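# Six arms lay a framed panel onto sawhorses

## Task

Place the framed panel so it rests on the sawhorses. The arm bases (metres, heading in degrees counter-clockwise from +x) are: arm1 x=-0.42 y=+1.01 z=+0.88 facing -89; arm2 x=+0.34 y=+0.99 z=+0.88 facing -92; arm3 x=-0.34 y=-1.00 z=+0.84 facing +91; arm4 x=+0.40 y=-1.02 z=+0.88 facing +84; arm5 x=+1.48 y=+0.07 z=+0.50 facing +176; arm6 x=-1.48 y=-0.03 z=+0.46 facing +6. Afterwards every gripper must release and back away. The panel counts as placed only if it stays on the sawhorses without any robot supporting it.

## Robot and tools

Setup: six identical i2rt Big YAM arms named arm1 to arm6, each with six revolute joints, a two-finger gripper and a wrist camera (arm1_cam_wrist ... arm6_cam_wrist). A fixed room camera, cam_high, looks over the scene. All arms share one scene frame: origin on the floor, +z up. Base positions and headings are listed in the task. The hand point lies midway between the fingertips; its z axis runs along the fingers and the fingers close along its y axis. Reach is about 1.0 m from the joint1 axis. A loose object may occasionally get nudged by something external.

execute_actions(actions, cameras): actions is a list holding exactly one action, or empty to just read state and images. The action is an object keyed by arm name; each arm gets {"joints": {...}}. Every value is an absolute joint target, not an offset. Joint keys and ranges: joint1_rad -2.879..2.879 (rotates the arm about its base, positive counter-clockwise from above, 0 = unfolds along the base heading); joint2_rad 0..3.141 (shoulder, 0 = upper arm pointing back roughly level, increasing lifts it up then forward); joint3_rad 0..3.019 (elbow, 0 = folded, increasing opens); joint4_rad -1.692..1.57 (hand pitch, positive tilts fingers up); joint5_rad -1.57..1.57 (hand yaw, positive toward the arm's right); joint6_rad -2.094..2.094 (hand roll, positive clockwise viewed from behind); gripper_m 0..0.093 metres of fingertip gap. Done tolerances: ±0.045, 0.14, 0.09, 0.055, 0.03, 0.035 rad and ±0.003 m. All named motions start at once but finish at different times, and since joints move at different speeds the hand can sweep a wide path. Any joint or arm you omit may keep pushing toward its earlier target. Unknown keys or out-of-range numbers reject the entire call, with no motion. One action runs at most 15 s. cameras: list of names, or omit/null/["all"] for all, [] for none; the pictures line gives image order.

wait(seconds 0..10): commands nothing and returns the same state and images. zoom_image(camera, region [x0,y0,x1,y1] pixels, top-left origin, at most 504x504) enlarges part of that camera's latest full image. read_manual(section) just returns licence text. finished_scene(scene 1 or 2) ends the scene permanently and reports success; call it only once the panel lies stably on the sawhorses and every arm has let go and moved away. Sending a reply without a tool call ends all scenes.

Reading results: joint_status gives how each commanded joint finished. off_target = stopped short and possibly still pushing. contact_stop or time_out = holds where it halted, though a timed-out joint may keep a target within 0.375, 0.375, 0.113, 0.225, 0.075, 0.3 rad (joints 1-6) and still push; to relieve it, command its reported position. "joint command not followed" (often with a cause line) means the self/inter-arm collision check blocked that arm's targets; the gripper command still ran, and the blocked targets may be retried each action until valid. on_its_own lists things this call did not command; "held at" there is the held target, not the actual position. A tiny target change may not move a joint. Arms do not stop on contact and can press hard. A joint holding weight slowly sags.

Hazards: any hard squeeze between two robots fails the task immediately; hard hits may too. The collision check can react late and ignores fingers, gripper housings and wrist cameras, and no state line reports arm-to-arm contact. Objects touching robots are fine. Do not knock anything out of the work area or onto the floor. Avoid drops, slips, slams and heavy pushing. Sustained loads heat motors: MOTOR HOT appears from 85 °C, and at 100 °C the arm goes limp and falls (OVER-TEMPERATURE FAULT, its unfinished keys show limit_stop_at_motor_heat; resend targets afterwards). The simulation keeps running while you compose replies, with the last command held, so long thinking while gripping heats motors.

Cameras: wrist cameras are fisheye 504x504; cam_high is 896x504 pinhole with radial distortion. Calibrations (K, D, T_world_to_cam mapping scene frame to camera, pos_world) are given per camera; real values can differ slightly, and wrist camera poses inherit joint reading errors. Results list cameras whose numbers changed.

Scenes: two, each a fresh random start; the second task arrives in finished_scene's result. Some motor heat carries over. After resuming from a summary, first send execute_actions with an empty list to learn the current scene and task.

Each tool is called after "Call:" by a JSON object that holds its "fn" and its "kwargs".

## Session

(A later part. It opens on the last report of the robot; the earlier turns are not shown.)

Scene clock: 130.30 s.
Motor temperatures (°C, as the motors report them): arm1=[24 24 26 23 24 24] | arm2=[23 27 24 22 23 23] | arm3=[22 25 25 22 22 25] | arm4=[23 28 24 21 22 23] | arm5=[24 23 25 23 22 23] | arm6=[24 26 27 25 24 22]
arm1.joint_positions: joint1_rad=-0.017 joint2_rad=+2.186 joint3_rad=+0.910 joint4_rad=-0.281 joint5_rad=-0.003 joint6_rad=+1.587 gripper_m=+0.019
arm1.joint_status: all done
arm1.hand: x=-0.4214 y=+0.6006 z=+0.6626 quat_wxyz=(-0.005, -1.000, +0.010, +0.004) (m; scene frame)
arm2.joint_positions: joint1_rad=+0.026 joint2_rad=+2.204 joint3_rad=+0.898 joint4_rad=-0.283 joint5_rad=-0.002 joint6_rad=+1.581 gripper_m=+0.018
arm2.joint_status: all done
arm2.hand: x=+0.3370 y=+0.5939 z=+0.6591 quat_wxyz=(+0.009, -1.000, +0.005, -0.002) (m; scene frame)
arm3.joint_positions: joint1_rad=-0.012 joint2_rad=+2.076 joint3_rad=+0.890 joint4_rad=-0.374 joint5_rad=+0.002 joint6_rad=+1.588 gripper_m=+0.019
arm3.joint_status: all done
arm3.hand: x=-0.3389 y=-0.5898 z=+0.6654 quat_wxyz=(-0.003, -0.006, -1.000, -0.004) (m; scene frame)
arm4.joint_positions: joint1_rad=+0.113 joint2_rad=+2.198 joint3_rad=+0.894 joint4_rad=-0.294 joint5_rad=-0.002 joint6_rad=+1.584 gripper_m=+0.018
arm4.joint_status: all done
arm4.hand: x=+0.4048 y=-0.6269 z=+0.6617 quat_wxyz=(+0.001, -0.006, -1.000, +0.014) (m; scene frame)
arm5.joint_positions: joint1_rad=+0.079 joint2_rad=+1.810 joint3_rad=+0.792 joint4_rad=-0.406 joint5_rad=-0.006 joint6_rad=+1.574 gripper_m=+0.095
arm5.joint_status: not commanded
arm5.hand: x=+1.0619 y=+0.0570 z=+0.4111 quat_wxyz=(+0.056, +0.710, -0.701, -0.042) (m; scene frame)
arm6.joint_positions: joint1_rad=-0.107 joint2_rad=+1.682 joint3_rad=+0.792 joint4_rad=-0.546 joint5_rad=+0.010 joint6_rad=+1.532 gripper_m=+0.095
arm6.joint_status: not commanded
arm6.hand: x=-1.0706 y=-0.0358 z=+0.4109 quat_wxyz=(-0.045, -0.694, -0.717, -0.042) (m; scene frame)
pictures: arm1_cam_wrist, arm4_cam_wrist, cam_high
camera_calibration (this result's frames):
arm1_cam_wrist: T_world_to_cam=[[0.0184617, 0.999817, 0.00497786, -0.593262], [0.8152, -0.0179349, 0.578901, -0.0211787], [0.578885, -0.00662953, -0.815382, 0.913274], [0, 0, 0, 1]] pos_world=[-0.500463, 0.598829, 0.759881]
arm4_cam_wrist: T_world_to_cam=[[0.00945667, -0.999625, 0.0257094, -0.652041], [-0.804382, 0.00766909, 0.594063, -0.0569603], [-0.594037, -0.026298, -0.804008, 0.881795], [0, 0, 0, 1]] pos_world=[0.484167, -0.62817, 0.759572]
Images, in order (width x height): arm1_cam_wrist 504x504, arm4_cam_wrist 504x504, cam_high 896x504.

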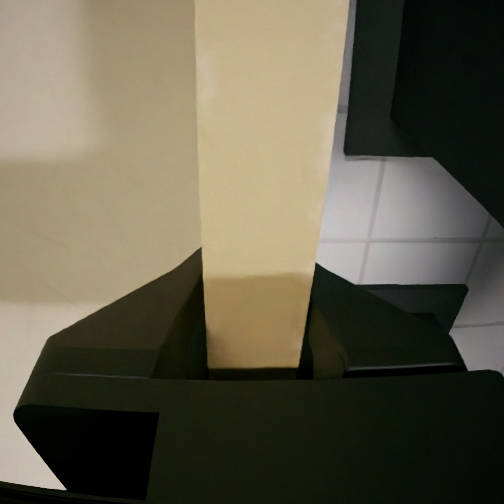

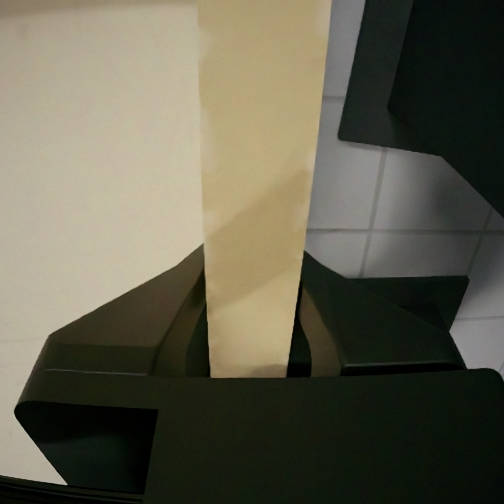

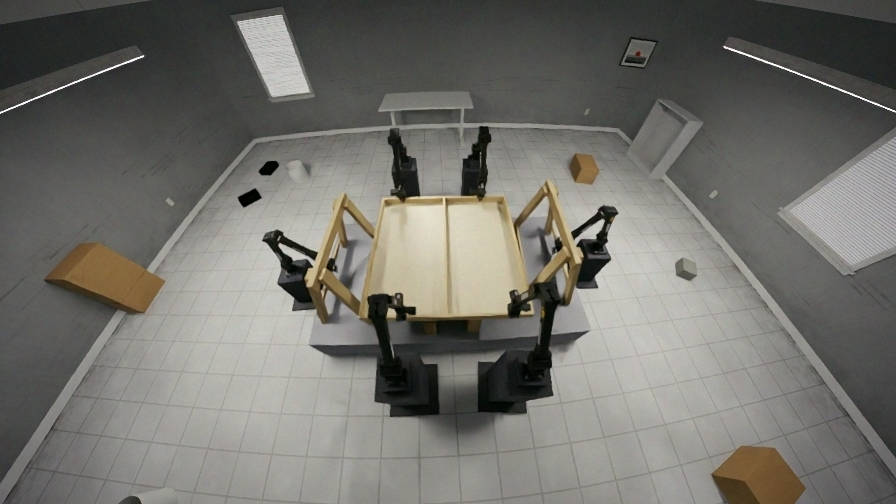

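Call:
{"fn": "execute_actions", "kwargs": {"actions": [{"arm1":{"joints":{"joint2_rad":1.81,"joint3_rad":0.89,"joint4_rad":-0.58}},"arm2":{"joints":{"joint2_rad":1.80,"joint3_rad":0.87,"joint4_rad":-0.572}},"arm3":{"joints":{"joint2_rad":1.71,"joint3_rad":0.90,"joint4_rad":-0.69}},"arm4":{"joints":{"joint2_rad":1.80,"joint3_rad":0.87,"joint4_rad":-0.572}}}], "cameras": []}}

Call:
{"fn": "execute_actions", "kwargs": {"actions": [{"arm1":{"joints":{"joint2_rad":1.59,"joint3_rad":0.95,"joint4_rad":-0.86}},"arm2":{"joints":{"joint2_rad":1.575,"joint3_rad":0.935,"joint4_rad":-0.853}},"arm3":{"joints":{"joint2_rad":1.52,"joint3_rad":0.99,"joint4_rad":-0.97}},"arm4":{"joints":{"joint2_rad":1.575,"joint3_rad":0.935,"joint4_rad":-0.853}}}], "cameras": []}}

Call:
{"fn": "execute_actions", "kwargs": {"actions": [{"arm1":{"joints":{"joint2_rad":1.435,"joint3_rad":1.08,"joint4_rad":-1.135}},"arm2":{"joints":{"joint2_rad":1.42,"joint3_rad":1.065,"joint4_rad":-1.135}},"arm3":{"joints":{"joint2_rad":1.395,"joint3_rad":1.145,"joint4_rad":-1.244}},"arm4":{"joints":{"joint2_rad":1.42,"joint3_rad":1.065,"joint4_rad":-1.135}},"arm5":{"joints":{"joint2_rad":1.955,"joint3_rad":1.1,"joint4_rad":-0.525}},"arm6":{"joints":{"joint2_rad":1.865,"joint3_rad":1.115,"joint4_rad":-0.631}}}], "cameras": ["cam_high"]}}

Call:
{"fn": "execute_actions", "kwargs": {"actions": [{"arm1":{"joints":{"joint2_rad":1.355,"joint3_rad":1.27,"joint4_rad":-1.405}},"arm2":{"joints":{"joint2_rad":1.34,"joint3_rad":1.255,"joint4_rad":-1.405}},"arm3":{"joints":{"joint2_rad":1.345,"joint3_rad":1.365,"joint4_rad":-1.51}},"arm4":{"joints":{"joint2_rad":1.34,"joint3_rad":1.255,"joint4_rad":-1.405}},"arm5":{"joints":{"joint2_rad":2.139,"joint3_rad":1.44,"joint4_rad":-0.635}},"arm6":{"joints":{"joint2_rad":2.067,"joint3_rad":1.46,"joint4_rad":-0.723}}}]}}

Scene clock: 153.47 s.
Motor temperatures (°C, as the motors report them): arm1=[24 25 26 23 24 24] | arm2=[23 29 24 22 23 23] | arm3=[22 27 24 22 22 25] | arm4=[23 29 24 21 22 23] | arm5=[24 24 25 23 22 23] | arm6=[24 26 28 25 24 22]
arm1.joint_positions: joint1_rad=-0.020 joint2_rad=+1.872 joint3_rad=+0.876 joint4_rad=-0.552 joint5_rad=-0.003 joint6_rad=+1.589 gripper_m=+0.019
arm1.joint_status: all done
arm1.hand: x=-0.4215 y=+0.5984 z=+0.7788 quat_wxyz=(-0.009, -1.000, +0.013, +0.004) (m; scene frame)
arm2.joint_positions: joint1_rad=+0.027 joint2_rad=+1.879 joint3_rad=+0.857 joint4_rad=-0.552 joint5_rad=-0.002 joint6_rad=+1.584 gripper_m=+0.018
arm2.joint_status: all done
arm2.hand: x=+0.3370 y=+0.5902 z=+0.7770 quat_wxyz=(+0.001, -1.000, +0.006, -0.002) (m; scene frame)
arm3.joint_positions: joint1_rad=-0.013 joint2_rad=+1.774 joint3_rad=+0.885 joint4_rad=-0.664 joint5_rad=+0.005 joint6_rad=+1.589 gripper_m=+0.019
arm3.joint_status: all done
arm3.hand: x=-0.3386 y=-0.5905 z=+0.7815 quat_wxyz=(-0.005, -0.007, -1.000, -0.008) (m; scene frame)
arm4.joint_positions: joint1_rad=+0.111 joint2_rad=+1.873 joint3_rad=+0.852 joint4_rad=-0.565 joint5_rad=-0.003 joint6_rad=+1.588 gripper_m=+0.018
arm4.joint_status: all done
arm4.hand: x=+0.4051 y=-0.6247 z=+0.7789 quat_wxyz=(+0.001, -0.009, -1.000, +0.008) (m; scene frame)
arm5.joint_positions: joint1_rad=+0.079 joint2_rad=+1.810 joint3_rad=+0.792 joint4_rad=-0.406 joint5_rad=-0.006 joint6_rad=+1.574 gripper_m=+0.095
arm5.joint_status: not commanded
arm5.hand: x=+1.0619 y=+0.0570 z=+0.4111 quat_wxyz=(+0.056, +0.710, -0.701, -0.042) (m; scene frame)
arm6.joint_positions: joint1_rad=-0.107 joint2_rad=+1.682 joint3_rad=+0.792 joint4_rad=-0.546 joint5_rad=+0.010 joint6_rad=+1.532 gripper_m=+0.095
arm6.joint_status: not commanded
arm6.hand: x=-1.0706 y=-0.0358 z=+0.4109 quat_wxyz=(-0.045, -0.694, -0.717, -0.042) (m; scene frame)
pictures: none
No camera images: the call's "cameras" was empty. Leave "cameras" out to get every camera's image.

Scene clock: 155.67 s.
Motor temperatures (°C, as the motors report them): arm1=[24 25 26 23 24 24] | arm2=[23 29 25 22 23 23] | arm3=[22 27 25 22 22 25] | arm4=[23 29 25 21 22 23] | arm5=[24 24 25 23 22 23] | arm6=[24 26 28 25 24 22]
arm1.joint_positions: joint1_rad=-0.020 joint2_rad=+1.654 joint3_rad=+0.914 joint4_rad=-0.801 joint5_rad=+0.000 joint6_rad=+1.589 gripper_m=+0.019
arm1.joint_status: joint4_rad time_out (moved -0.249 of -0.308); the others done
arm1.on_its_own: joint4_rad reads -0.801 and still pushes toward -0.860 since a time_out
arm1.hand: x=-0.4211 y=+0.5993 z=+0.8722 quat_wxyz=(-0.013, -1.000, +0.013, +0.005) (m; scene frame)
arm2.joint_positions: joint1_rad=+0.029 joint2_rad=+1.647 joint3_rad=+0.896 joint4_rad=-0.806 joint5_rad=-0.001 joint6_rad=+1.590 gripper_m=+0.018
arm2.joint_status: all done
arm2.hand: x=+0.3374 y=+0.5891 z=+0.8745 quat_wxyz=(-0.007, -1.000, +0.008, -0.002) (m; scene frame)
arm3.joint_positions: joint1_rad=-0.014 joint2_rad=+1.583 joint3_rad=+0.946 joint4_rad=-0.909 joint5_rad=+0.010 joint6_rad=+1.589 gripper_m=+0.019
arm3.joint_status: joint4_rad time_out (moved -0.245 of -0.306); the others done
arm3.on_its_own: joint4_rad reads -0.909 and still pushes toward -0.970 since a time_out
arm3.hand: x=-0.3377 y=-0.5926 z=+0.8714 quat_wxyz=(-0.007, -0.008, -1.000, -0.011) (m; scene frame)
arm4.joint_positions: joint1_rad=+0.111 joint2_rad=+1.647 joint3_rad=+0.886 joint4_rad=-0.810 joint5_rad=+0.003 joint6_rad=+1.588 gripper_m=+0.018
arm4.joint_status: all done
arm4.hand: x=+0.4061 y=-0.6249 z=+0.8722 quat_wxyz=(-0.002, -0.009, -1.000, +0.000) (m; scene frame)
arm5.joint_positions: joint1_rad=+0.079 joint2_rad=+1.810 joint3_rad=+0.792 joint4_rad=-0.406 joint5_rad=-0.006 joint6_rad=+1.574 gripper_m=+0.095
arm5.joint_status: not commanded
arm5.hand: x=+1.0619 y=+0.0570 z=+0.4111 quat_wxyz=(+0.056, +0.710, -0.701, -0.042) (m; scene frame)
arm6.joint_positions: joint1_rad=-0.107 joint2_rad=+1.682 joint3_rad=+0.792 joint4_rad=-0.546 joint5_rad=+0.010 joint6_rad=+1.532 gripper_m=+0.095
arm6.joint_status: not commanded
arm6.hand: x=-1.0706 y=-0.0358 z=+0.4109 quat_wxyz=(-0.045, -0.694, -0.717, -0.042) (m; scene frame)
pictures: none
No camera images: the call's "cameras" was empty. Leave "cameras" out to get every camera's image.

not run: a stop came earlier in this reply.

not run: a stop came earlier in this reply.

Call:
{"fn": "execute_actions", "kwargs": {"actions": [{"arm1":{"joints":{"joint2_rad":1.445,"joint3_rad":1.11,"joint4_rad":-1.11}},"arm2":{"joints":{"joint2_rad":1.43,"joint3_rad":1.095,"joint4_rad":-1.12}},"arm3":{"joints":{"joint2_rad":1.405,"joint3_rad":1.18,"joint4_rad":-1.22}},"arm4":{"joints":{"joint2_rad":1.43,"joint3_rad":1.095,"joint4_rad":-1.12}},"arm5":{"joints":{"joint2_rad":1.955,"joint3_rad":1.1,"joint4_rad":-0.525}},"arm6":{"joints":{"joint2_rad":1.865,"joint3_rad":1.115,"joint4_rad":-0.631}}}], "cameras": ["cam_high"]}}

Call:
{"fn": "execute_actions", "kwargs": {"actions": [{"arm1":{"joints":{"joint2_rad":1.365,"joint3_rad":1.305,"joint4_rad":-1.38}},"arm2":{"joints":{"joint2_rad":1.35,"joint3_rad":1.29,"joint4_rad":-1.39}},"arm3":{"joints":{"joint2_rad":1.355,"joint3_rad":1.40,"joint4_rad":-1.485}},"arm4":{"joints":{"joint2_rad":1.35,"joint3_rad":1.29,"joint4_rad":-1.39}},"arm5":{"joints":{"joint2_rad":2.139,"joint3_rad":1.44,"joint4_rad":-0.635}},"arm6":{"joints":{"joint2_rad":2.067,"joint3_rad":1.46,"joint4_rad":-0.723}}}]}}

Scene clock: 170.13 s.
Motor temperatures (°C, as the motors report them): arm1=[24 25 29 23 24 24] | arm2=[23 29 27 22 23 23] | arm3=[22 27 30 22 22 25] | arm4=[23 29 28 21 22 23] | arm5=[24 24 26 23 22 23] | arm6=[24 26 29 25 24 22]
arm1.joint_positions: joint1_rad=-0.022 joint2_rad=+1.517 joint3_rad=+1.024 joint4_rad=-1.063 joint5_rad=-0.003 joint6_rad=+1.590 gripper_m=+0.019
arm1.joint_status: all done
arm1.hand: x=-0.4204 y=+0.6004 z=+0.9588 quat_wxyz=(-0.005, -1.000, +0.014, +0.004) (m; scene frame)
arm2.joint_positions: joint1_rad=+0.030 joint2_rad=+1.515 joint3_rad=+1.011 joint4_rad=-1.068 joint5_rad=-0.004 joint6_rad=+1.587 gripper_m=+0.018
arm2.joint_status: all done
arm2.hand: x=+0.3380 y=+0.5876 z=+0.9600 quat_wxyz=(+0.000, -1.000, +0.006, -0.003) (m; scene frame)
arm3.joint_positions: joint1_rad=-0.015 joint2_rad=+1.474 joint3_rad=+1.083 joint4_rad=-1.171 joint5_rad=+0.005 joint6_rad=+1.592 gripper_m=+0.019
arm3.joint_status: joint3_rad time_out (moved +0.137 of +0.234); the others done
arm3.on_its_own: joint3_rad reads +1.083 and still pushes toward +1.180 since a time_out
arm3.hand: x=-0.3384 y=-0.5917 z=+0.9588 quat_wxyz=(-0.005, -0.010, -1.000, -0.003) (m; scene frame)
arm4.joint_positions: joint1_rad=+0.111 joint2_rad=+1.512 joint3_rad=+1.000 joint4_rad=-1.073 joint5_rad=-0.001 joint6_rad=+1.588 gripper_m=+0.018
arm4.joint_status: joint3_rad time_out (moved +0.114 of +0.209); the others done
arm4.on_its_own: joint3_rad reads +1.000 and still pushes toward +1.095 since a time_out
arm4.hand: x=+0.4053 y=-0.6229 z=+0.9582 quat_wxyz=(+0.000, -0.009, -1.000, +0.007) (m; scene frame)
arm5.joint_positions: joint1_rad=+0.078 joint2_rad=+1.895 joint3_rad=+0.940 joint4_rad=-0.632 joint5_rad=-0.013 joint6_rad=+1.573 gripper_m=+0.095
arm5.joint_status: joint3_rad time_out (moved +0.148 of +0.308); joint4_rad time_out (moved -0.226 of -0.119); the others done
arm5.on_its_own: joint3_rad reads +0.940 and still pushes toward +1.052 since a time_out; joint4_rad reads -0.632 and still pushes toward -0.525 since a time_out
arm5.hand: x=+1.0525 y=+0.0559 z=+0.4074 quat_wxyz=(+0.001, +0.712, -0.702, +0.018) (m; scene frame)
arm6.joint_positions: joint1_rad=-0.103 joint2_rad=+1.815 joint3_rad=+1.009 joint4_rad=-0.712 joint5_rad=+0.003 joint6_rad=+1.533 gripper_m=+0.095
arm6.joint_status: joint3_rad time_out (moved +0.217 of +0.323); joint4_rad time_out (moved -0.166 of -0.085); the others done
arm6.on_its_own: joint3_rad reads +1.009 and still pushes toward +1.115 since a time_out; joint4_rad reads -0.712 and still pushes toward -0.631 since a time_out
arm6.hand: x=-1.0185 y=-0.0328 z=+0.4118 quat_wxyz=(-0.013, -0.694, -0.720, -0.016) (m; scene frame)
pictures: cam_high
Images, in order (width x height): cam_high 896x504.

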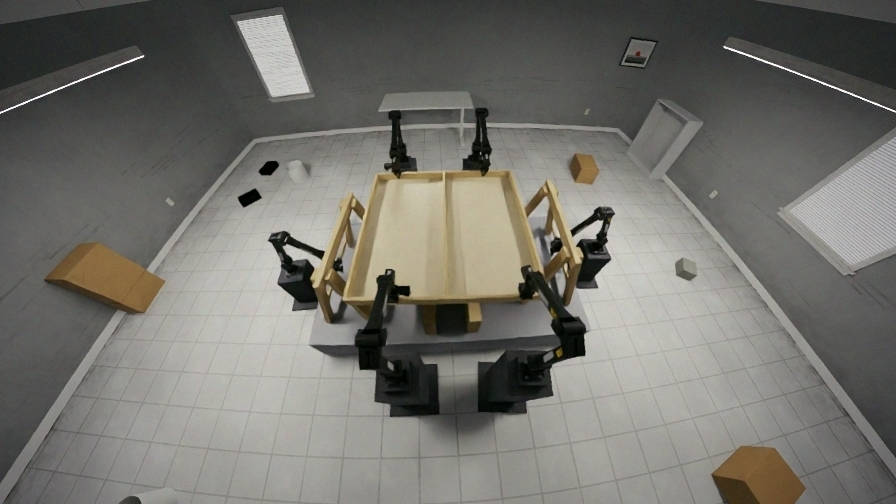

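not run: a stop came earlier in this reply.

Call:
{"fn": "execute_actions", "kwargs": {"actions": [{"arm1":{"joints":{"joint2_rad":1.345,"joint3_rad":1.325,"joint4_rad":-1.41}},"arm2":{"joints":{"joint2_rad":1.33,"joint3_rad":1.31,"joint4_rad":-1.42}},"arm3":{"joints":{"joint2_rad":1.335,"joint3_rad":1.425,"joint4_rad":-1.515}},"arm4":{"joints":{"joint2_rad":1.33,"joint3_rad":1.315,"joint4_rad":-1.42}},"arm5":{"joints":{"gripper_m":0,"joint2_rad":1.86,"joint3_rad":0.94,"joint4_rad":-0.6}},"arm6":{"joints":{"gripper_m":0,"joint2_rad":1.79,"joint3_rad":1.01,"joint4_rad":-0.7}}}], "cameras": ["cam_high","arm5_cam_wrist","arm6_cam_wrist"]}}

Scene clock: 184.80 s.
Motor temperatures (°C, as the motors report them): arm1=[24 25 33 23 24 24] | arm2=[23 29 32 22 23 23] | arm3=[22 27 38 22 22 25] | arm4=[23 29 33 21 22 23] | arm5=[24 24 30 24 23 23] | arm6=[24 27 32 26 24 22]
arm1.joint_positions: joint1_rad=-0.025 joint2_rad=+1.416 joint3_rad=+1.221 joint4_rad=-1.370 joint5_rad=-0.004 joint6_rad=+1.593 gripper_m=+0.019
arm1.joint_status: joint3_rad time_out (moved +0.197 of +0.301); the others done
arm1.on_its_own: joint3_rad reads +1.221 and still pushes toward +1.325 since a time_out
arm1.hand: x=-0.4203 y=+0.6024 z=+1.0684 quat_wxyz=(+0.000, -1.000, +0.018, +0.003) (m; scene frame)
arm2.joint_positions: joint1_rad=+0.031 joint2_rad=+1.419 joint3_rad=+1.207 joint4_rad=-1.363 joint5_rad=-0.004 joint6_rad=+1.587 gripper_m=+0.018
arm2.joint_status: joint3_rad time_out (moved +0.196 of +0.299); joint4_rad time_out (moved -0.295 of -0.352); the others done
arm2.on_its_own: joint3_rad reads +1.207 and still pushes toward +1.310 since a time_out; joint4_rad reads -1.363 and still pushes toward -1.420 since a time_out
arm2.hand: x=+0.3380 y=+0.5863 z=+1.0668 quat_wxyz=(+0.002, -1.000, +0.006, -0.004) (m; scene frame)
arm3.joint_positions: joint1_rad=-0.017 joint2_rad=+1.408 joint3_rad=+1.311 joint4_rad=-1.475 joint5_rad=+0.000 joint6_rad=+1.595 gripper_m=+0.019
arm3.joint_status: joint3_rad time_out (moved +0.228 of +0.342); the others done
arm3.on_its_own: joint3_rad reads +1.311 and still pushes toward +1.423 since a time_out
arm3.hand: x=-0.3391 y=-0.5922 z=+1.0686 quat_wxyz=(-0.002, -0.012, -1.000, +0.002) (m; scene frame)
arm4.joint_positions: joint1_rad=+0.111 joint2_rad=+1.417 joint3_rad=+1.199 joint4_rad=-1.373 joint5_rad=-0.006 joint6_rad=+1.591 gripper_m=+0.018
arm4.joint_status: joint3_rad time_out (moved +0.198 of +0.315); the others done
arm4.on_its_own: joint3_rad reads +1.199 and still pushes toward +1.311 since a time_out
arm4.hand: x=+0.4046 y=-0.6211 z=+1.0653 quat_wxyz=(+0.002, -0.011, -1.000, +0.011) (m; scene frame)
arm5.joint_positions: joint1_rad=+0.082 joint2_rad=+1.874 joint3_rad=+0.906 joint4_rad=-0.703 joint5_rad=+0.005 joint6_rad=+1.624 gripper_m=+0.024
arm5.joint_status: joint4_rad time_out (moved -0.070 of +0.032); gripper_m off_target (ended at +0.024, target +0.000); the others done
arm5.on_its_own: joint4_rad reads -0.703 and still pushes toward -0.600 since a time_out
arm5.hand: x=+1.0840 y=+0.0576 z=+0.4098 quat_wxyz=(-0.036, +0.695, -0.717, +0.040) (m; scene frame)
arm6.joint_positions: joint1_rad=-0.101 joint2_rad=+1.812 joint3_rad=+1.013 joint4_rad=-0.731 joint5_rad=+0.012 joint6_rad=+1.602 gripper_m=+0.030
arm6.joint_status: gripper_m off_target (ended at +0.030, target +0.000); the others done
arm6.hand: x=-1.0209 y=-0.0340 z=+0.4138 quat_wxyz=(-0.011, -0.718, -0.696, -0.009) (m; scene frame)
pictures: arm5_cam_wrist, arm6_cam_wrist, cam_high
camera_calibration (this result's frames):
arm5_cam_wrist: T_world_to_cam=[[0.993306, -0.0385498, 0.108891, -1.12055], [-0.0951496, -0.807557, 0.582064, -0.0841527], [0.0654973, -0.588528, -0.805819, 0.416562], [0, 0, 0, 1]] pos_world=[1.07776, 0.134003, 0.506674]
arm6_cam_wrist: T_world_to_cam=[[-0.999348, 0.0326623, -0.0153801, -1.01331], [0.0172321, 0.805904, 0.591795, -0.19643], [0.0317243, 0.591144, -0.805942, 0.508974], [0, 0, 0, 1]] pos_world=[-1.02542, -0.109476, 0.510865]
Images, in order (width x height): arm5_cam_wrist 504x504, arm6_cam_wrist 504x504, cam_high 896x504.

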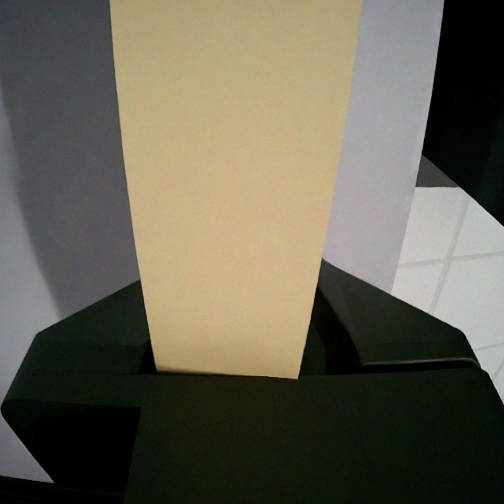

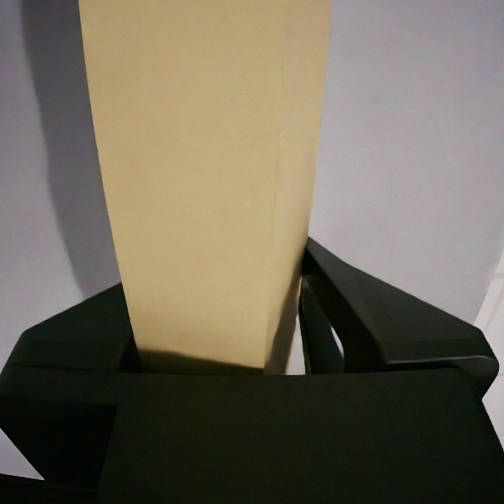

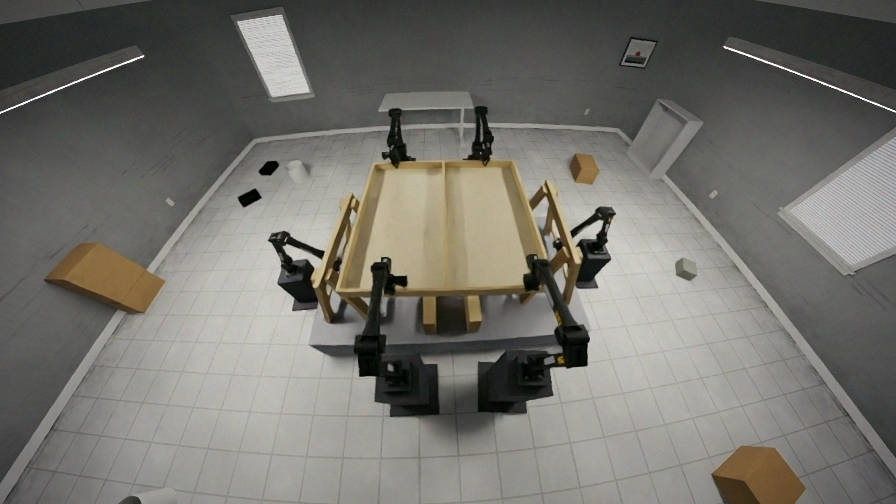

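Call:
{"fn": "execute_actions", "kwargs": {"actions": [{"arm5":{"joints":{"joint2_rad":1.93,"joint3_rad":1.25,"joint4_rad":-0.62}},"arm6":{"joints":{"joint2_rad":1.94,"joint3_rad":1.35,"joint4_rad":-0.76}}}], "cameras": ["cam_high","arm5_cam_wrist","arm6_cam_wrist"]}}

Scene clock: 198.70 s.
Motor temperatures (°C, as the motors report them): arm1=[24 25 37 23 24 24] | arm2=[23 29 37 22 23 23] | arm3=[22 27 44 22 22 25] | arm4=[23 29 37 21 22 23] | arm5=[24 24 30 24 22 23] | arm6=[24 27 32 26 24 22]
arm1.joint_positions: joint1_rad=-0.025 joint2_rad=+1.416 joint3_rad=+1.221 joint4_rad=-1.370 joint5_rad=-0.004 joint6_rad=+1.593 gripper_m=+0.019
arm1.joint_status: not commanded
arm1.on_its_own: joint3_rad reads +1.221 and still pushes toward +1.325 since a time_out
arm1.hand: x=-0.4203 y=+0.6024 z=+1.0684 quat_wxyz=(+0.000, -1.000, +0.018, +0.003) (m; scene frame)
arm2.joint_positions: joint1_rad=+0.031 joint2_rad=+1.419 joint3_rad=+1.207 joint4_rad=-1.363 joint5_rad=-0.004 joint6_rad=+1.587 gripper_m=+0.018
arm2.joint_status: not commanded
arm2.on_its_own: joint3_rad reads +1.207 and still pushes toward +1.310 since a time_out; joint4_rad reads -1.363 and still pushes toward -1.420 since a time_out
arm2.hand: x=+0.3380 y=+0.5863 z=+1.0668 quat_wxyz=(+0.002, -1.000, +0.006, -0.004) (m; scene frame)
arm3.joint_positions: joint1_rad=-0.017 joint2_rad=+1.408 joint3_rad=+1.311 joint4_rad=-1.475 joint5_rad=+0.000 joint6_rad=+1.595 gripper_m=+0.019
arm3.joint_status: not commanded
arm3.on_its_own: joint3_rad reads +1.311 and still pushes toward +1.423 since a time_out
arm3.hand: x=-0.3391 y=-0.5922 z=+1.0686 quat_wxyz=(-0.002, -0.012, -1.000, +0.002) (m; scene frame)
arm4.joint_positions: joint1_rad=+0.111 joint2_rad=+1.417 joint3_rad=+1.199 joint4_rad=-1.373 joint5_rad=-0.006 joint6_rad=+1.591 gripper_m=+0.018
arm4.joint_status: not commanded
arm4.on_its_own: joint3_rad reads +1.199 and still pushes toward +1.311 since a time_out
arm4.hand: x=+0.4046 y=-0.6211 z=+1.0653 quat_wxyz=(+0.002, -0.011, -1.000, +0.011) (m; scene frame)
arm5.joint_positions: joint1_rad=+0.077 joint2_rad=+1.946 joint3_rad=+1.041 joint4_rad=-0.799 joint5_rad=+0.012 joint6_rad=+1.621 gripper_m=+0.020
arm5.joint_status: joint3_rad time_out (moved +0.135 of +0.344); joint4_rad time_out (moved -0.097 of +0.083); the others done
arm5.on_its_own: joint3_rad reads +1.041 and still pushes toward +1.153 since a time_out (your +1.250 is given up); joint4_rad reads -0.799 and still pushes toward -0.620 since a time_out; gripper_m moved -0.003 toward your old target +0.000
arm5.hand: x=+1.0489 y=+0.0606 z=+0.4111 quat_wxyz=(-0.051, +0.693, -0.717, +0.049) (m; scene frame)
arm6.joint_positions: joint1_rad=-0.108 joint2_rad=+1.915 joint3_rad=+1.178 joint4_rad=-0.916 joint5_rad=-0.005 joint6_rad=+1.606 gripper_m=+0.021
arm6.joint_status: joint3_rad time_out (moved +0.165 of +0.337); joint4_rad time_out (moved -0.185 of -0.029); the others done
arm6.on_its_own: joint3_rad reads +1.178 and still pushes toward +1.290 since a time_out; joint4_rad reads -0.916 and still pushes toward -0.760 since a time_out; gripper_m moved -0.008 toward your old target +0.000
arm6.hand: x=-0.9995 y=-0.0341 z=+0.4133 quat_wxyz=(+0.038, -0.721, -0.692, +0.029) (m; scene frame)
pictures: arm5_cam_wrist, arm6_cam_wrist, cam_high
camera_calibration (this result's frames):
arm5_cam_wrist: T_world_to_cam=[[0.988997, -0.0407965, 0.142197, -1.09473], [-0.115827, -0.811488, 0.572776, -0.06014], [0.0920243, -0.582944, -0.807284, 0.394093], [0, 0, 0, 1]] pos_world=[1.03946, 0.13627, 0.50826]
arm6_cam_wrist: T_world_to_cam=[[-0.993264, 0.0423979, 0.107835, -1.03645], [0.098913, 0.794977, 0.598522, -0.117893], [-0.06035, 0.605157, -0.793816, 0.411378], [0, 0, 0, 1]] pos_world=[-0.992984, -0.111282, 0.508886]
Images, in order (width x height): arm5_cam_wrist 504x504, arm6_cam_wrist 504x504, cam_high 896x504.

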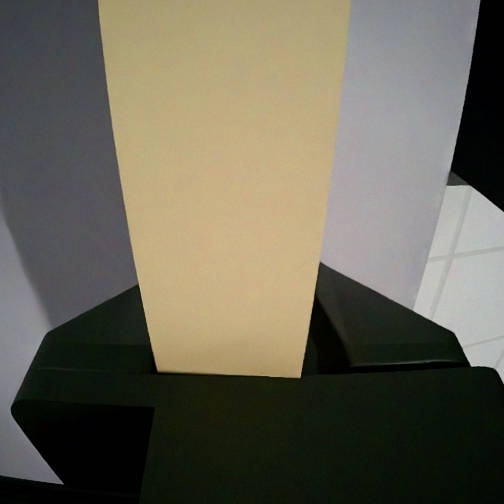

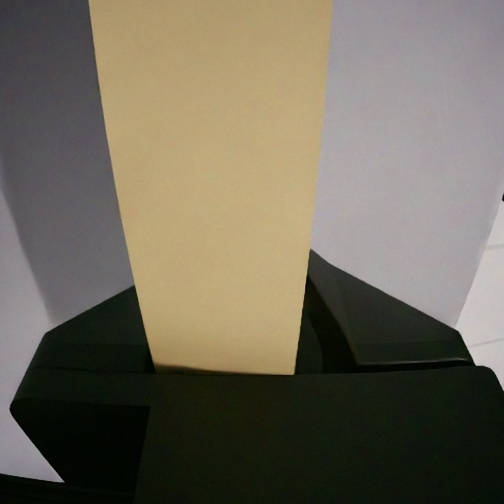

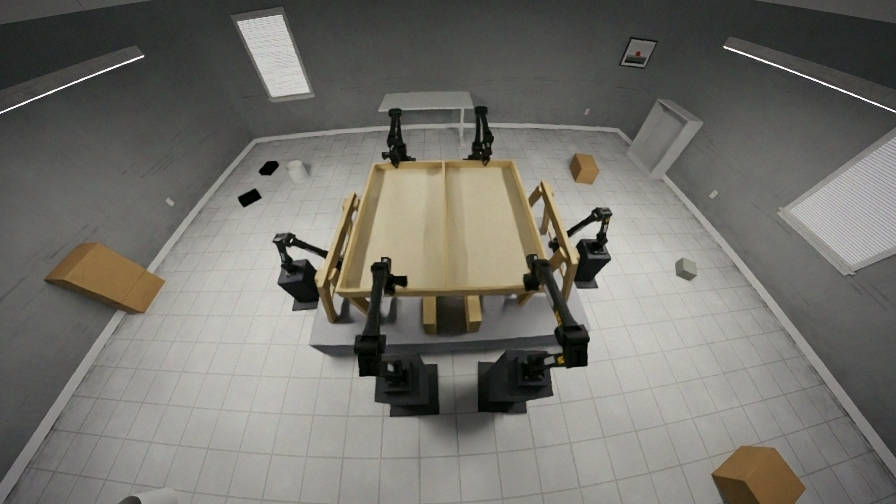

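Call:
{"fn": "execute_actions", "kwargs": {"actions": [{"arm5":{"joints":{"gripper_m":0.06,"joint2_rad":2.0,"joint3_rad":1.24,"joint4_rad":-0.17}},"arm6":{"joints":{"gripper_m":0.06,"joint2_rad":2.01,"joint3_rad":1.41,"joint4_rad":-0.33}}}], "cameras": ["cam_high","arm5_cam_wrist","arm6_cam_wrist"]}}

Scene clock: 210.80 s.
Motor temperatures (°C, as the motors report them): arm1=[24 25 39 23 24 24] | arm2=[23 29 39 22 23 23] | arm3=[22 27 47 22 22 25] | arm4=[23 29 39 21 22 23] | arm5=[24 25 33 25 23 23] | arm6=[24 28 36 27 24 22]
arm1.joint_positions: joint1_rad=-0.025 joint2_rad=+1.416 joint3_rad=+1.221 joint4_rad=-1.370 joint5_rad=-0.004 joint6_rad=+1.593 gripper_m=+0.019
arm1.joint_status: not commanded
arm1.on_its_own: joint3_rad reads +1.221 and still pushes toward +1.325 since a time_out
arm1.hand: x=-0.4203 y=+0.6024 z=+1.0684 quat_wxyz=(+0.000, -1.000, +0.018, +0.003) (m; scene frame)
arm2.joint_positions: joint1_rad=+0.031 joint2_rad=+1.419 joint3_rad=+1.207 joint4_rad=-1.363 joint5_rad=-0.004 joint6_rad=+1.587 gripper_m=+0.018
arm2.joint_status: not commanded
arm2.on_its_own: joint3_rad reads +1.207 and still pushes toward +1.310 since a time_out; joint4_rad reads -1.363 and still pushes toward -1.420 since a time_out
arm2.hand: x=+0.3380 y=+0.5863 z=+1.0668 quat_wxyz=(+0.002, -1.000, +0.006, -0.004) (m; scene frame)
arm3.joint_positions: joint1_rad=-0.017 joint2_rad=+1.408 joint3_rad=+1.311 joint4_rad=-1.475 joint5_rad=+0.000 joint6_rad=+1.595 gripper_m=+0.019
arm3.joint_status: not commanded
arm3.on_its_own: joint3_rad reads +1.311 and still pushes toward +1.423 since a time_out
arm3.hand: x=-0.3391 y=-0.5922 z=+1.0686 quat_wxyz=(-0.002, -0.012, -1.000, +0.002) (m; scene frame)
arm4.joint_positions: joint1_rad=+0.111 joint2_rad=+1.417 joint3_rad=+1.199 joint4_rad=-1.373 joint5_rad=-0.006 joint6_rad=+1.591 gripper_m=+0.018
arm4.joint_status: not commanded
arm4.on_its_own: joint3_rad reads +1.199 and still pushes toward +1.311 since a time_out
arm4.hand: x=+0.4046 y=-0.6211 z=+1.0653 quat_wxyz=(+0.002, -0.011, -1.000, +0.011) (m; scene frame)
arm5.joint_positions: joint1_rad=+0.075 joint2_rad=+2.004 joint3_rad=+1.118 joint4_rad=-0.254 joint5_rad=+0.007 joint6_rad=+1.579 gripper_m=+0.060
arm5.joint_status: joint3_rad time_out (moved +0.077 of +0.199); joint4_rad time_out (moved +0.545 of +0.629); the others done
arm5.on_its_own: joint3_rad reads +1.118 and still pushes toward +1.230 since a time_out; joint4_rad reads -0.254 and still pushes toward -0.170 since a time_out
arm5.hand: x=+0.8892 y=+0.0589 z=+0.4220 quat_wxyz=(+0.152, +0.691, -0.691, -0.145) (m; scene frame)
arm6.joint_positions: joint1_rad=-0.108 joint2_rad=+2.008 joint3_rad=+1.316 joint4_rad=-0.385 joint5_rad=-0.004 joint6_rad=+1.583 gripper_m=+0.060
arm6.joint_status: joint3_rad time_out (moved +0.139 of +0.232); the others done
arm6.on_its_own: joint3_rad reads +1.316 and still pushes toward +1.410 since a time_out
arm6.hand: x=-0.8206 y=-0.0358 z=+0.4337 quat_wxyz=(-0.164, -0.693, -0.680, -0.174) (m; scene frame)
pictures: arm5_cam_wrist, arm6_cam_wrist, cam_high
camera_calibration (this result's frames):
arm5_cam_wrist: T_world_to_cam=[[0.912717, -0.00894273, -0.408495, -0.640044], [0.235091, -0.806206, 0.542922, -0.386022], [-0.334186, -0.591567, -0.733736, 0.765032], [0, 0, 0, 1]] pos_world=[0.930592, 0.13563, 0.509456]
arm6_cam_wrist: T_world_to_cam=[[-0.891572, 0.0236849, -0.45226, -0.535197], [-0.255098, 0.798871, 0.544729, -0.41354], [0.374199, 0.601035, -0.706209, 0.757891], [0, 0, 0, 1]] pos_world=[-0.866262, -0.112478, 0.518449]
Images, in order (width x height): arm5_cam_wrist 504x504, arm6_cam_wrist 504x504, cam_high 896x504.

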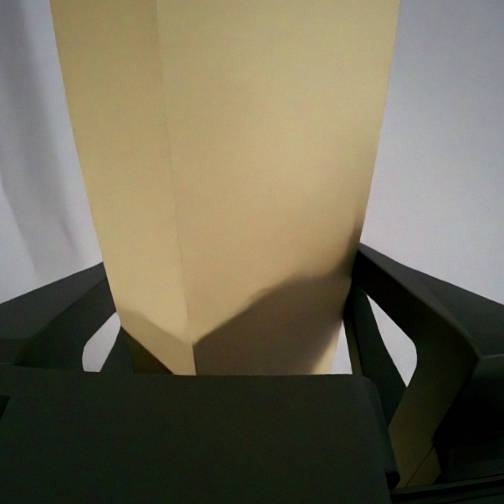

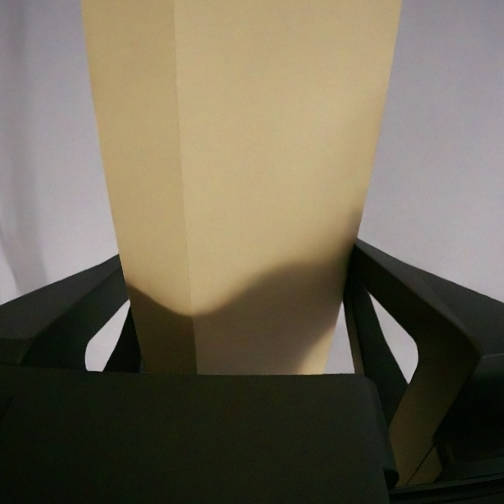

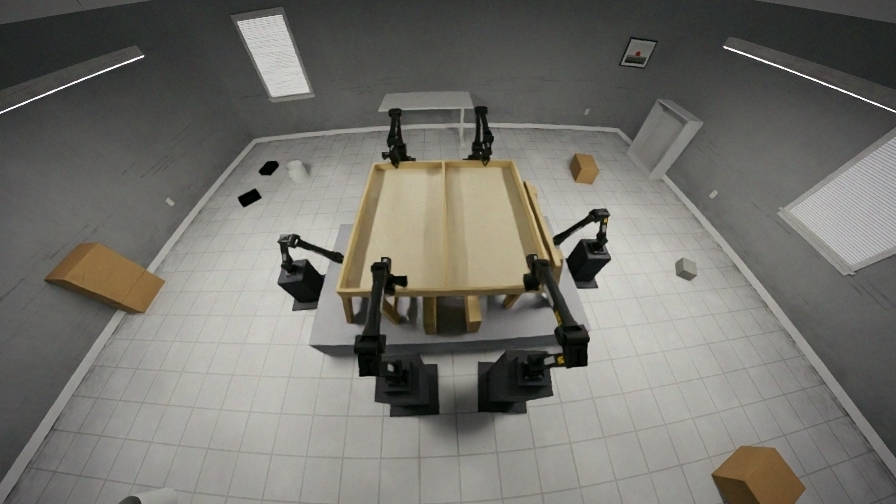

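Call:
{"fn": "execute_actions", "kwargs": {"actions": [{"arm5":{"joints":{"joint2_rad":2.22,"joint3_rad":1.56,"joint4_rad":-0.19}},"arm6":{"joints":{"joint2_rad":2.31,"joint3_rad":1.86,"joint4_rad":-0.43}}}], "cameras": ["cam_high"]}}

Call:
{"fn": "execute_actions", "kwargs": {"actions": [{"arm5":{"joints":{"joint2_rad":2.465,"joint3_rad":2.03,"joint4_rad":-0.44}}}], "cameras": ["cam_high","arm5_cam_wrist","arm6_cam_wrist"]}}

Scene clock: 221.13 s.
Motor temperatures (°C, as the motors report them): arm1=[24 25 40 23 24 24] | arm2=[23 29 40 22 23 23] | arm3=[22 27 49 22 22 25] | arm4=[23 29 41 21 22 23] | arm5=[24 25 35 24 22 23] | arm6=[24 28 38 26 24 22]
arm1.joint_positions: joint1_rad=-0.025 joint2_rad=+1.416 joint3_rad=+1.221 joint4_rad=-1.370 joint5_rad=-0.004 joint6_rad=+1.593 gripper_m=+0.019
arm1.joint_status: not commanded
arm1.on_its_own: joint3_rad reads +1.221 and still pushes toward +1.325 since a time_out
arm1.hand: x=-0.4203 y=+0.6024 z=+1.0684 quat_wxyz=(+0.000, -1.000, +0.018, +0.003) (m; scene frame)
arm2.joint_positions: joint1_rad=+0.031 joint2_rad=+1.419 joint3_rad=+1.207 joint4_rad=-1.363 joint5_rad=-0.004 joint6_rad=+1.587 gripper_m=+0.018
arm2.joint_status: not commanded
arm2.on_its_own: joint3_rad reads +1.207 and still pushes toward +1.310 since a time_out; joint4_rad reads -1.363 and still pushes toward -1.420 since a time_out
arm2.hand: x=+0.3380 y=+0.5863 z=+1.0668 quat_wxyz=(+0.002, -1.000, +0.006, -0.004) (m; scene frame)
arm3.joint_positions: joint1_rad=-0.017 joint2_rad=+1.408 joint3_rad=+1.311 joint4_rad=-1.475 joint5_rad=+0.000 joint6_rad=+1.595 gripper_m=+0.019
arm3.joint_status: not commanded
arm3.on_its_own: joint3_rad reads +1.311 and still pushes toward +1.423 since a time_out
arm3.hand: x=-0.3391 y=-0.5922 z=+1.0686 quat_wxyz=(-0.002, -0.012, -1.000, +0.002) (m; scene frame)
arm4.joint_positions: joint1_rad=+0.111 joint2_rad=+1.417 joint3_rad=+1.199 joint4_rad=-1.373 joint5_rad=-0.006 joint6_rad=+1.591 gripper_m=+0.018
arm4.joint_status: not commanded
arm4.on_its_own: joint3_rad reads +1.199 and still pushes toward +1.311 since a time_out
arm4.hand: x=+0.4046 y=-0.6211 z=+1.0653 quat_wxyz=(+0.002, -0.011, -1.000, +0.011) (m; scene frame)
arm5.joint_positions: joint1_rad=+0.071 joint2_rad=+2.226 joint3_rad=+1.474 joint4_rad=-0.239 joint5_rad=+0.006 joint6_rad=+1.569 gripper_m=+0.060
arm5.joint_status: all done
arm5.hand: x=+0.7554 y=+0.0594 z=+0.4175 quat_wxyz=(+0.203, +0.680, -0.677, -0.196) (m; scene frame)
arm6.joint_positions: joint1_rad=-0.108 joint2_rad=+2.296 joint3_rad=+1.786 joint4_rad=-0.465 joint5_rad=+0.001 joint6_rad=+1.583 gripper_m=+0.060
arm6.joint_status: all done
arm6.hand: x=-0.6802 y=-0.0373 z=+0.4261 quat_wxyz=(-0.200, -0.685, -0.670, -0.206) (m; scene frame)
pictures: cam_high
Images, in order (width x height): cam_high 896x504.

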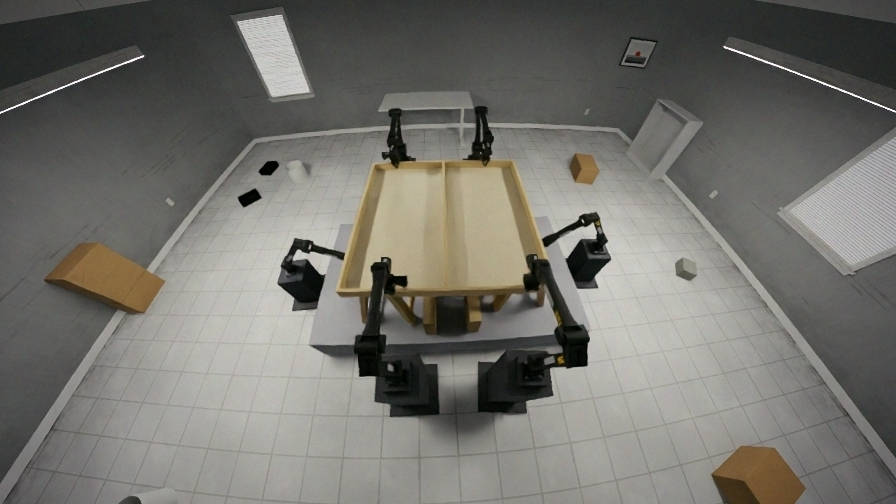

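Scene clock: 223.60 s.
Motor temperatures (°C, as the motors report them): arm1=[24 25 40 23 24 24] | arm2=[23 29 41 22 23 23] | arm3=[22 28 49 22 22 25] | arm4=[23 29 41 21 22 23] | arm5=[24 25 35 24 22 23] | arm6=[24 29 38 26 24 22]
arm1.joint_positions: joint1_rad=-0.025 joint2_rad=+1.416 joint3_rad=+1.221 joint4_rad=-1.370 joint5_rad=-0.004 joint6_rad=+1.593 gripper_m=+0.019
arm1.joint_status: not commanded
arm1.on_its_own: joint3_rad reads +1.221 and still pushes toward +1.325 since a time_out
arm1.hand: x=-0.4203 y=+0.6024 z=+1.0684 quat_wxyz=(+0.000, -1.000, +0.018, +0.003) (m; scene frame)
arm2.joint_positions: joint1_rad=+0.031 joint2_rad=+1.419 joint3_rad=+1.207 joint4_rad=-1.363 joint5_rad=-0.004 joint6_rad=+1.587 gripper_m=+0.018
arm2.joint_status: not commanded
arm2.on_its_own: joint3_rad reads +1.207 and still pushes toward +1.310 since a time_out; joint4_rad reads -1.363 and still pushes toward -1.420 since a time_out
arm2.hand: x=+0.3380 y=+0.5863 z=+1.0668 quat_wxyz=(+0.002, -1.000, +0.006, -0.004) (m; scene frame)
arm3.joint_positions: joint1_rad=-0.017 joint2_rad=+1.408 joint3_rad=+1.311 joint4_rad=-1.475 joint5_rad=+0.000 joint6_rad=+1.595 gripper_m=+0.019
arm3.joint_status: not commanded
arm3.on_its_own: joint3_rad reads +1.311 and still pushes toward +1.423 since a time_out
arm3.hand: x=-0.3391 y=-0.5922 z=+1.0686 quat_wxyz=(-0.002, -0.012, -1.000, +0.002) (m; scene frame)
arm4.joint_positions: joint1_rad=+0.111 joint2_rad=+1.417 joint3_rad=+1.199 joint4_rad=-1.373 joint5_rad=-0.006 joint6_rad=+1.591 gripper_m=+0.018
arm4.joint_status: not commanded
arm4.on_its_own: joint3_rad reads +1.199 and still pushes toward +1.311 since a time_out
arm4.hand: x=+0.4046 y=-0.6211 z=+1.0653 quat_wxyz=(+0.002, -0.011, -1.000, +0.011) (m; scene frame)
arm5.joint_positions: joint1_rad=+0.071 joint2_rad=+2.450 joint3_rad=+1.938 joint4_rad=-0.489 joint5_rad=+0.002 joint6_rad=+1.562 gripper_m=+0.060
arm5.joint_status: joint3_rad time_out (moved +0.463 of +0.556); the others done
arm5.on_its_own: joint3_rad reads +1.938 and still pushes toward +2.030 since a time_out
arm5.hand: x=+0.6532 y=+0.0585 z=+0.4199 quat_wxyz=(+0.200, +0.684, -0.675, -0.192) (m; scene frame)
arm6.joint_positions: joint1_rad=-0.108 joint2_rad=+2.296 joint3_rad=+1.786 joint4_rad=-0.465 joint5_rad=+0.001 joint6_rad=+1.583 gripper_m=+0.060
arm6.joint_status: not commanded
arm6.hand: x=-0.6802 y=-0.0373 z=+0.4261 quat_wxyz=(-0.200, -0.685, -0.670, -0.206) (m; scene frame)
pictures: arm5_cam_wrist, arm6_cam_wrist, cam_high
camera_calibration (this result's frames):
arm5_cam_wrist: T_world_to_cam=[[0.846966, 0.0017963, -0.531644, -0.331518], [0.317303, -0.80407, 0.502782, -0.366723], [-0.426576, -0.594531, -0.68159, 0.723046], [0, 0, 0, 1]] pos_world=[0.705581, 0.135598, 0.500953]
arm6_cam_wrist: T_world_to_cam=[[-0.841319, 0.0242394, -0.539995, -0.341827], [-0.305709, 0.802538, 0.512323, -0.392825], [0.445785, 0.596108, -0.66778, 0.732936], [0, 0, 0, 1]] pos_world=[-0.734407, -0.113366, 0.506108]
Images, in order (width x height): arm5_cam_wrist 504x504, arm6_cam_wrist 504x504, cam_high 896x504.

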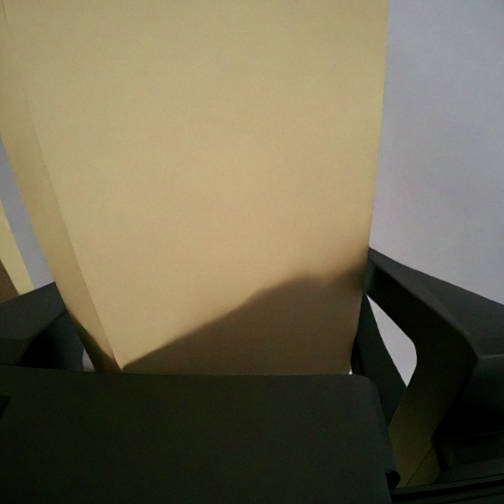

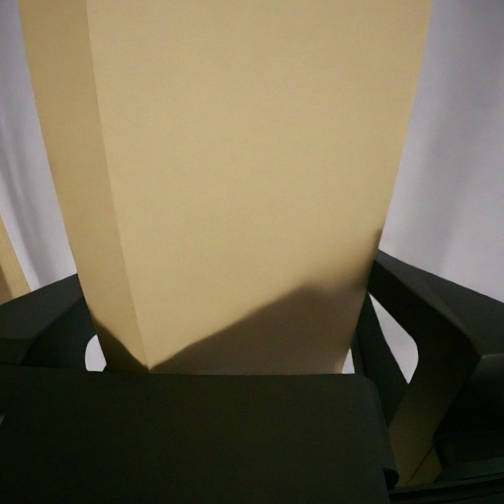

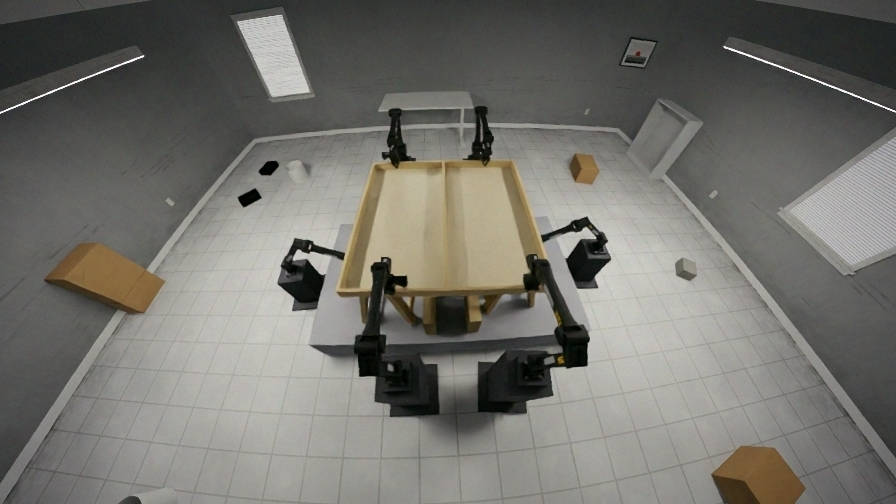

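Call:
{"fn": "execute_actions", "kwargs": {"actions": [{"arm1":{"joints":{"joint2_rad":1.40,"joint3_rad":1.17,"joint4_rad":-1.21}},"arm2":{"joints":{"joint2_rad":1.39,"joint3_rad":1.155,"joint4_rad":-1.21}},"arm3":{"joints":{"joint2_rad":1.375,"joint3_rad":1.25,"joint4_rad":-1.32}},"arm4":{"joints":{"joint2_rad":1.39,"joint3_rad":1.155,"joint4_rad":-1.215}},"arm5":{"joints":{"gripper_m":0.093,"joint2_rad":2.25,"joint3_rad":1.765,"joint4_rad":-0.495}},"arm6":{"joints":{"gripper_m":0.093,"joint2_rad":2.11,"joint3_rad":1.64,"joint4_rad":-0.51}}}], "cameras": ["arm5_cam_wrist","arm6_cam_wrist"]}}

Call:
{"fn": "execute_actions", "kwargs": {"actions": [{"arm1":{"joints":{"joint2_rad":1.455,"joint3_rad":1.075,"joint4_rad":-1.063}},"arm2":{"joints":{"joint2_rad":1.445,"joint3_rad":1.06,"joint4_rad":-1.068}},"arm3":{"joints":{"joint2_rad":1.415,"joint3_rad":1.14,"joint4_rad":-1.17}},"arm4":{"joints":{"joint2_rad":1.445,"joint3_rad":1.055,"joint4_rad":-1.073}},"arm5":{"joints":{"joint2_rad":1.5,"joint3_rad":0.9,"joint4_rad":0.3,"joint6_rad":0}},"arm6":{"joints":{"joint2_rad":1.5,"joint3_rad":0.9,"joint4_rad":0.3,"joint6_rad":0}}}], "cameras": ["cam_high"]}}

Scene clock: 245.77 s.
Motor temperatures (°C, as the motors report them): arm1=[24 26 42 23 24 24] | arm2=[23 29 43 22 23 23] | arm3=[22 28 51 22 22 25] | arm4=[23 29 42 21 22 23] | arm5=[24 28 37 24 22 23] | arm6=[24 31 38 26 24 22]
arm1.joint_positions: joint1_rad=-0.025 joint2_rad=+1.454 joint3_rad=+1.111 joint4_rad=-1.221 joint5_rad=-0.002 joint6_rad=+1.593 gripper_m=+0.019
arm1.joint_status: all done
arm1.hand: x=-0.4213 y=+0.6026 z=+1.0136 quat_wxyz=(-0.001, -1.000, +0.018, +0.004) (m; scene frame)
arm2.joint_positions: joint1_rad=+0.031 joint2_rad=+1.467 joint3_rad=+1.095 joint4_rad=-1.216 joint5_rad=+0.002 joint6_rad=+1.588 gripper_m=+0.018
arm2.joint_status: all done
arm2.hand: x=+0.3372 y=+0.5885 z=+1.0077 quat_wxyz=(+0.008, -1.000, +0.006, -0.001) (m; scene frame)
arm3.joint_positions: joint1_rad=-0.018 joint2_rad=+1.435 joint3_rad=+1.198 joint4_rad=-1.330 joint5_rad=+0.000 joint6_rad=+1.594 gripper_m=+0.019
arm3.joint_status: all done
arm3.hand: x=-0.3384 y=-0.5895 z=+1.0159 quat_wxyz=(-0.002, -0.012, -1.000, -0.001) (m; scene frame)
arm4.joint_positions: joint1_rad=+0.110 joint2_rad=+1.474 joint3_rad=+1.101 joint4_rad=-1.225 joint5_rad=-0.004 joint6_rad=+1.590 gripper_m=+0.018
arm4.joint_status: all done
arm4.hand: x=+0.4052 y=-0.6181 z=+1.0077 quat_wxyz=(+0.002, -0.011, -1.000, +0.014) (m; scene frame)
arm5.joint_positions: joint1_rad=+0.071 joint2_rad=+2.249 joint3_rad=+1.773 joint4_rad=-0.487 joint5_rad=+0.002 joint6_rad=+1.562 gripper_m=+0.093
arm5.joint_status: all done
arm5.hand: x=+0.6830 y=+0.0597 z=+0.4999 quat_wxyz=(+0.213, +0.680, -0.671, -0.205) (m; scene frame)
arm6.joint_positions: joint1_rad=-0.108 joint2_rad=+2.079 joint3_rad=+1.653 joint4_rad=-0.502 joint5_rad=+0.001 joint6_rad=+1.578 gripper_m=+0.093
arm6.joint_status: all done
arm6.hand: x=-0.7135 y=-0.0379 z=+0.5210 quat_wxyz=(-0.217, -0.678, -0.667, -0.222) (m; scene frame)
pictures: arm5_cam_wrist, arm6_cam_wrist
camera_calibration (this result's frames):
arm5_cam_wrist: T_world_to_cam=[[0.82651, 0.000816058, -0.562922, -0.284566], [0.335377, -0.803861, 0.491252, -0.421931], [-0.45211, -0.594816, -0.664673, 0.800007], [0, 0, 0, 1]] pos_world=[0.738394, 0.136915, 0.578829]
arm6_cam_wrist: T_world_to_cam=[[-0.814917, 0.0194543, -0.579251, -0.27942], [-0.332478, 0.802942, 0.494714, -0.461082], [0.474729, 0.595739, -0.647864, 0.821827], [0, 0, 0, 1]] pos_world=[-0.771149, -0.113936, 0.598681]
Images, in order (width x height): arm5_cam_wrist 504x504, arm6_cam_wrist 504x504.

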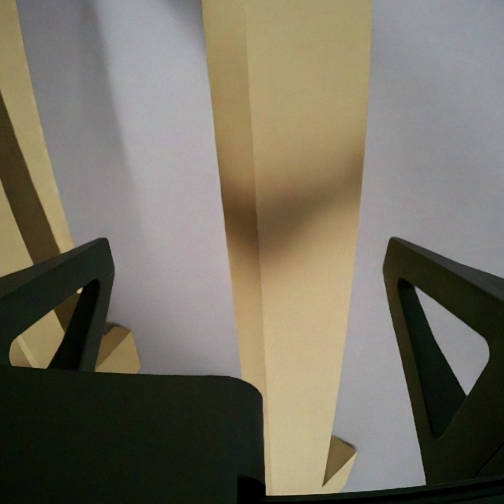

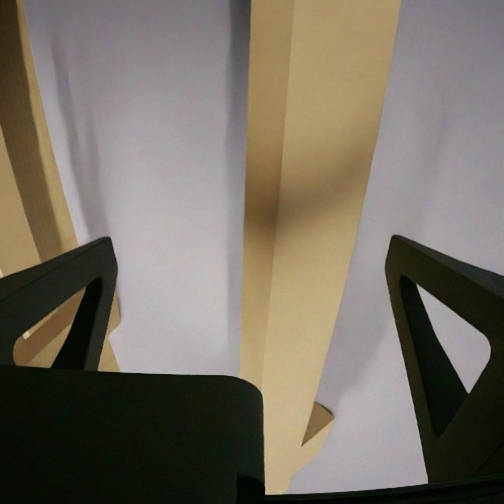

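Scene clock: 247.93 s.
Motor temperatures (°C, as the motors report them): arm1=[24 25 41 23 24 24] | arm2=[23 29 42 22 23 23] | arm3=[22 28 49 22 22 25] | arm4=[23 29 40 21 22 23] | arm5=[24 27 36 24 22 23] | arm6=[24 30 37 26 24 22]
arm1.joint_positions: joint1_rad=-0.025 joint2_rad=+1.428 joint3_rad=+1.074 joint4_rad=-1.166 joint5_rad=+0.001 joint6_rad=+1.590 gripper_m=+0.019
arm1.joint_status: joint4_rad time_out (moved +0.055 of +0.158); the others done
arm1.on_its_own: joint4_rad reads -1.166 and still pushes toward -1.063 since a time_out
arm1.hand: x=-0.4214 y=+0.6032 z=+1.0104 quat_wxyz=(-0.023, -1.000, +0.016, +0.006) (m; scene frame)
arm2.joint_positions: joint1_rad=+0.031 joint2_rad=+1.446 joint3_rad=+1.062 joint4_rad=-1.167 joint5_rad=+0.002 joint6_rad=+1.591 gripper_m=+0.018
arm2.joint_status: joint4_rad time_out (moved +0.049 of +0.148); the others done
arm2.on_its_own: joint4_rad reads -1.167 and still pushes toward -1.068 since a time_out
arm2.hand: x=+0.3372 y=+0.5891 z=+1.0039 quat_wxyz=(-0.011, -1.000, +0.008, -0.001) (m; scene frame)
arm3.joint_positions: joint1_rad=-0.018 joint2_rad=+1.400 joint3_rad=+1.154 joint4_rad=-1.263 joint5_rad=+0.001 joint6_rad=+1.596 gripper_m=+0.019
arm3.joint_status: joint4_rad time_out (moved +0.067 of +0.160); the others done
arm3.on_its_own: joint4_rad reads -1.263 and still pushes toward -1.170 since a time_out
arm3.hand: x=-0.3382 y=-0.5897 z=+1.0132 quat_wxyz=(-0.002, -0.013, -0.999, -0.030) (m; scene frame)
arm4.joint_positions: joint1_rad=+0.110 joint2_rad=+1.445 joint3_rad=+1.061 joint4_rad=-1.164 joint5_rad=-0.003 joint6_rad=+1.594 gripper_m=+0.018
arm4.joint_status: joint4_rad time_out (moved +0.061 of +0.152); the others done
arm4.on_its_own: joint4_rad reads -1.164 and still pushes toward -1.073 since a time_out
arm4.hand: x=+0.4054 y=-0.6185 z=+1.0044 quat_wxyz=(+0.001, -0.013, -1.000, -0.011) (m; scene frame)
arm5.joint_positions: joint1_rad=+0.071 joint2_rad=+1.502 joint3_rad=+0.900 joint4_rad=+0.275 joint5_rad=+0.002 joint6_rad=+0.012 gripper_m=+0.093
arm5.joint_status: all done
arm5.hand: x=+0.8621 y=+0.0642 z=+0.7131 quat_wxyz=(+0.011, +0.815, -0.006, -0.579) (m; scene frame)
arm6.joint_positions: joint1_rad=-0.108 joint2_rad=+1.492 joint3_rad=+0.908 joint4_rad=+0.283 joint5_rad=+0.001 joint6_rad=+0.008 gripper_m=+0.093
arm6.joint_status: all done
arm6.hand: x=-0.8590 y=-0.0383 z=+0.6786 quat_wxyz=(-0.588, -0.009, -0.809, -0.004) (m; scene frame)
pictures: cam_high
Images, in order (width x height): cam_high 896x504.

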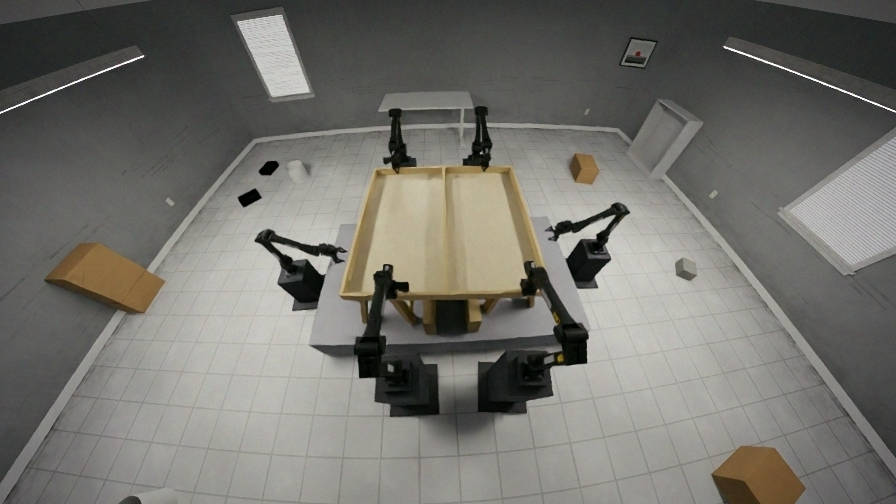

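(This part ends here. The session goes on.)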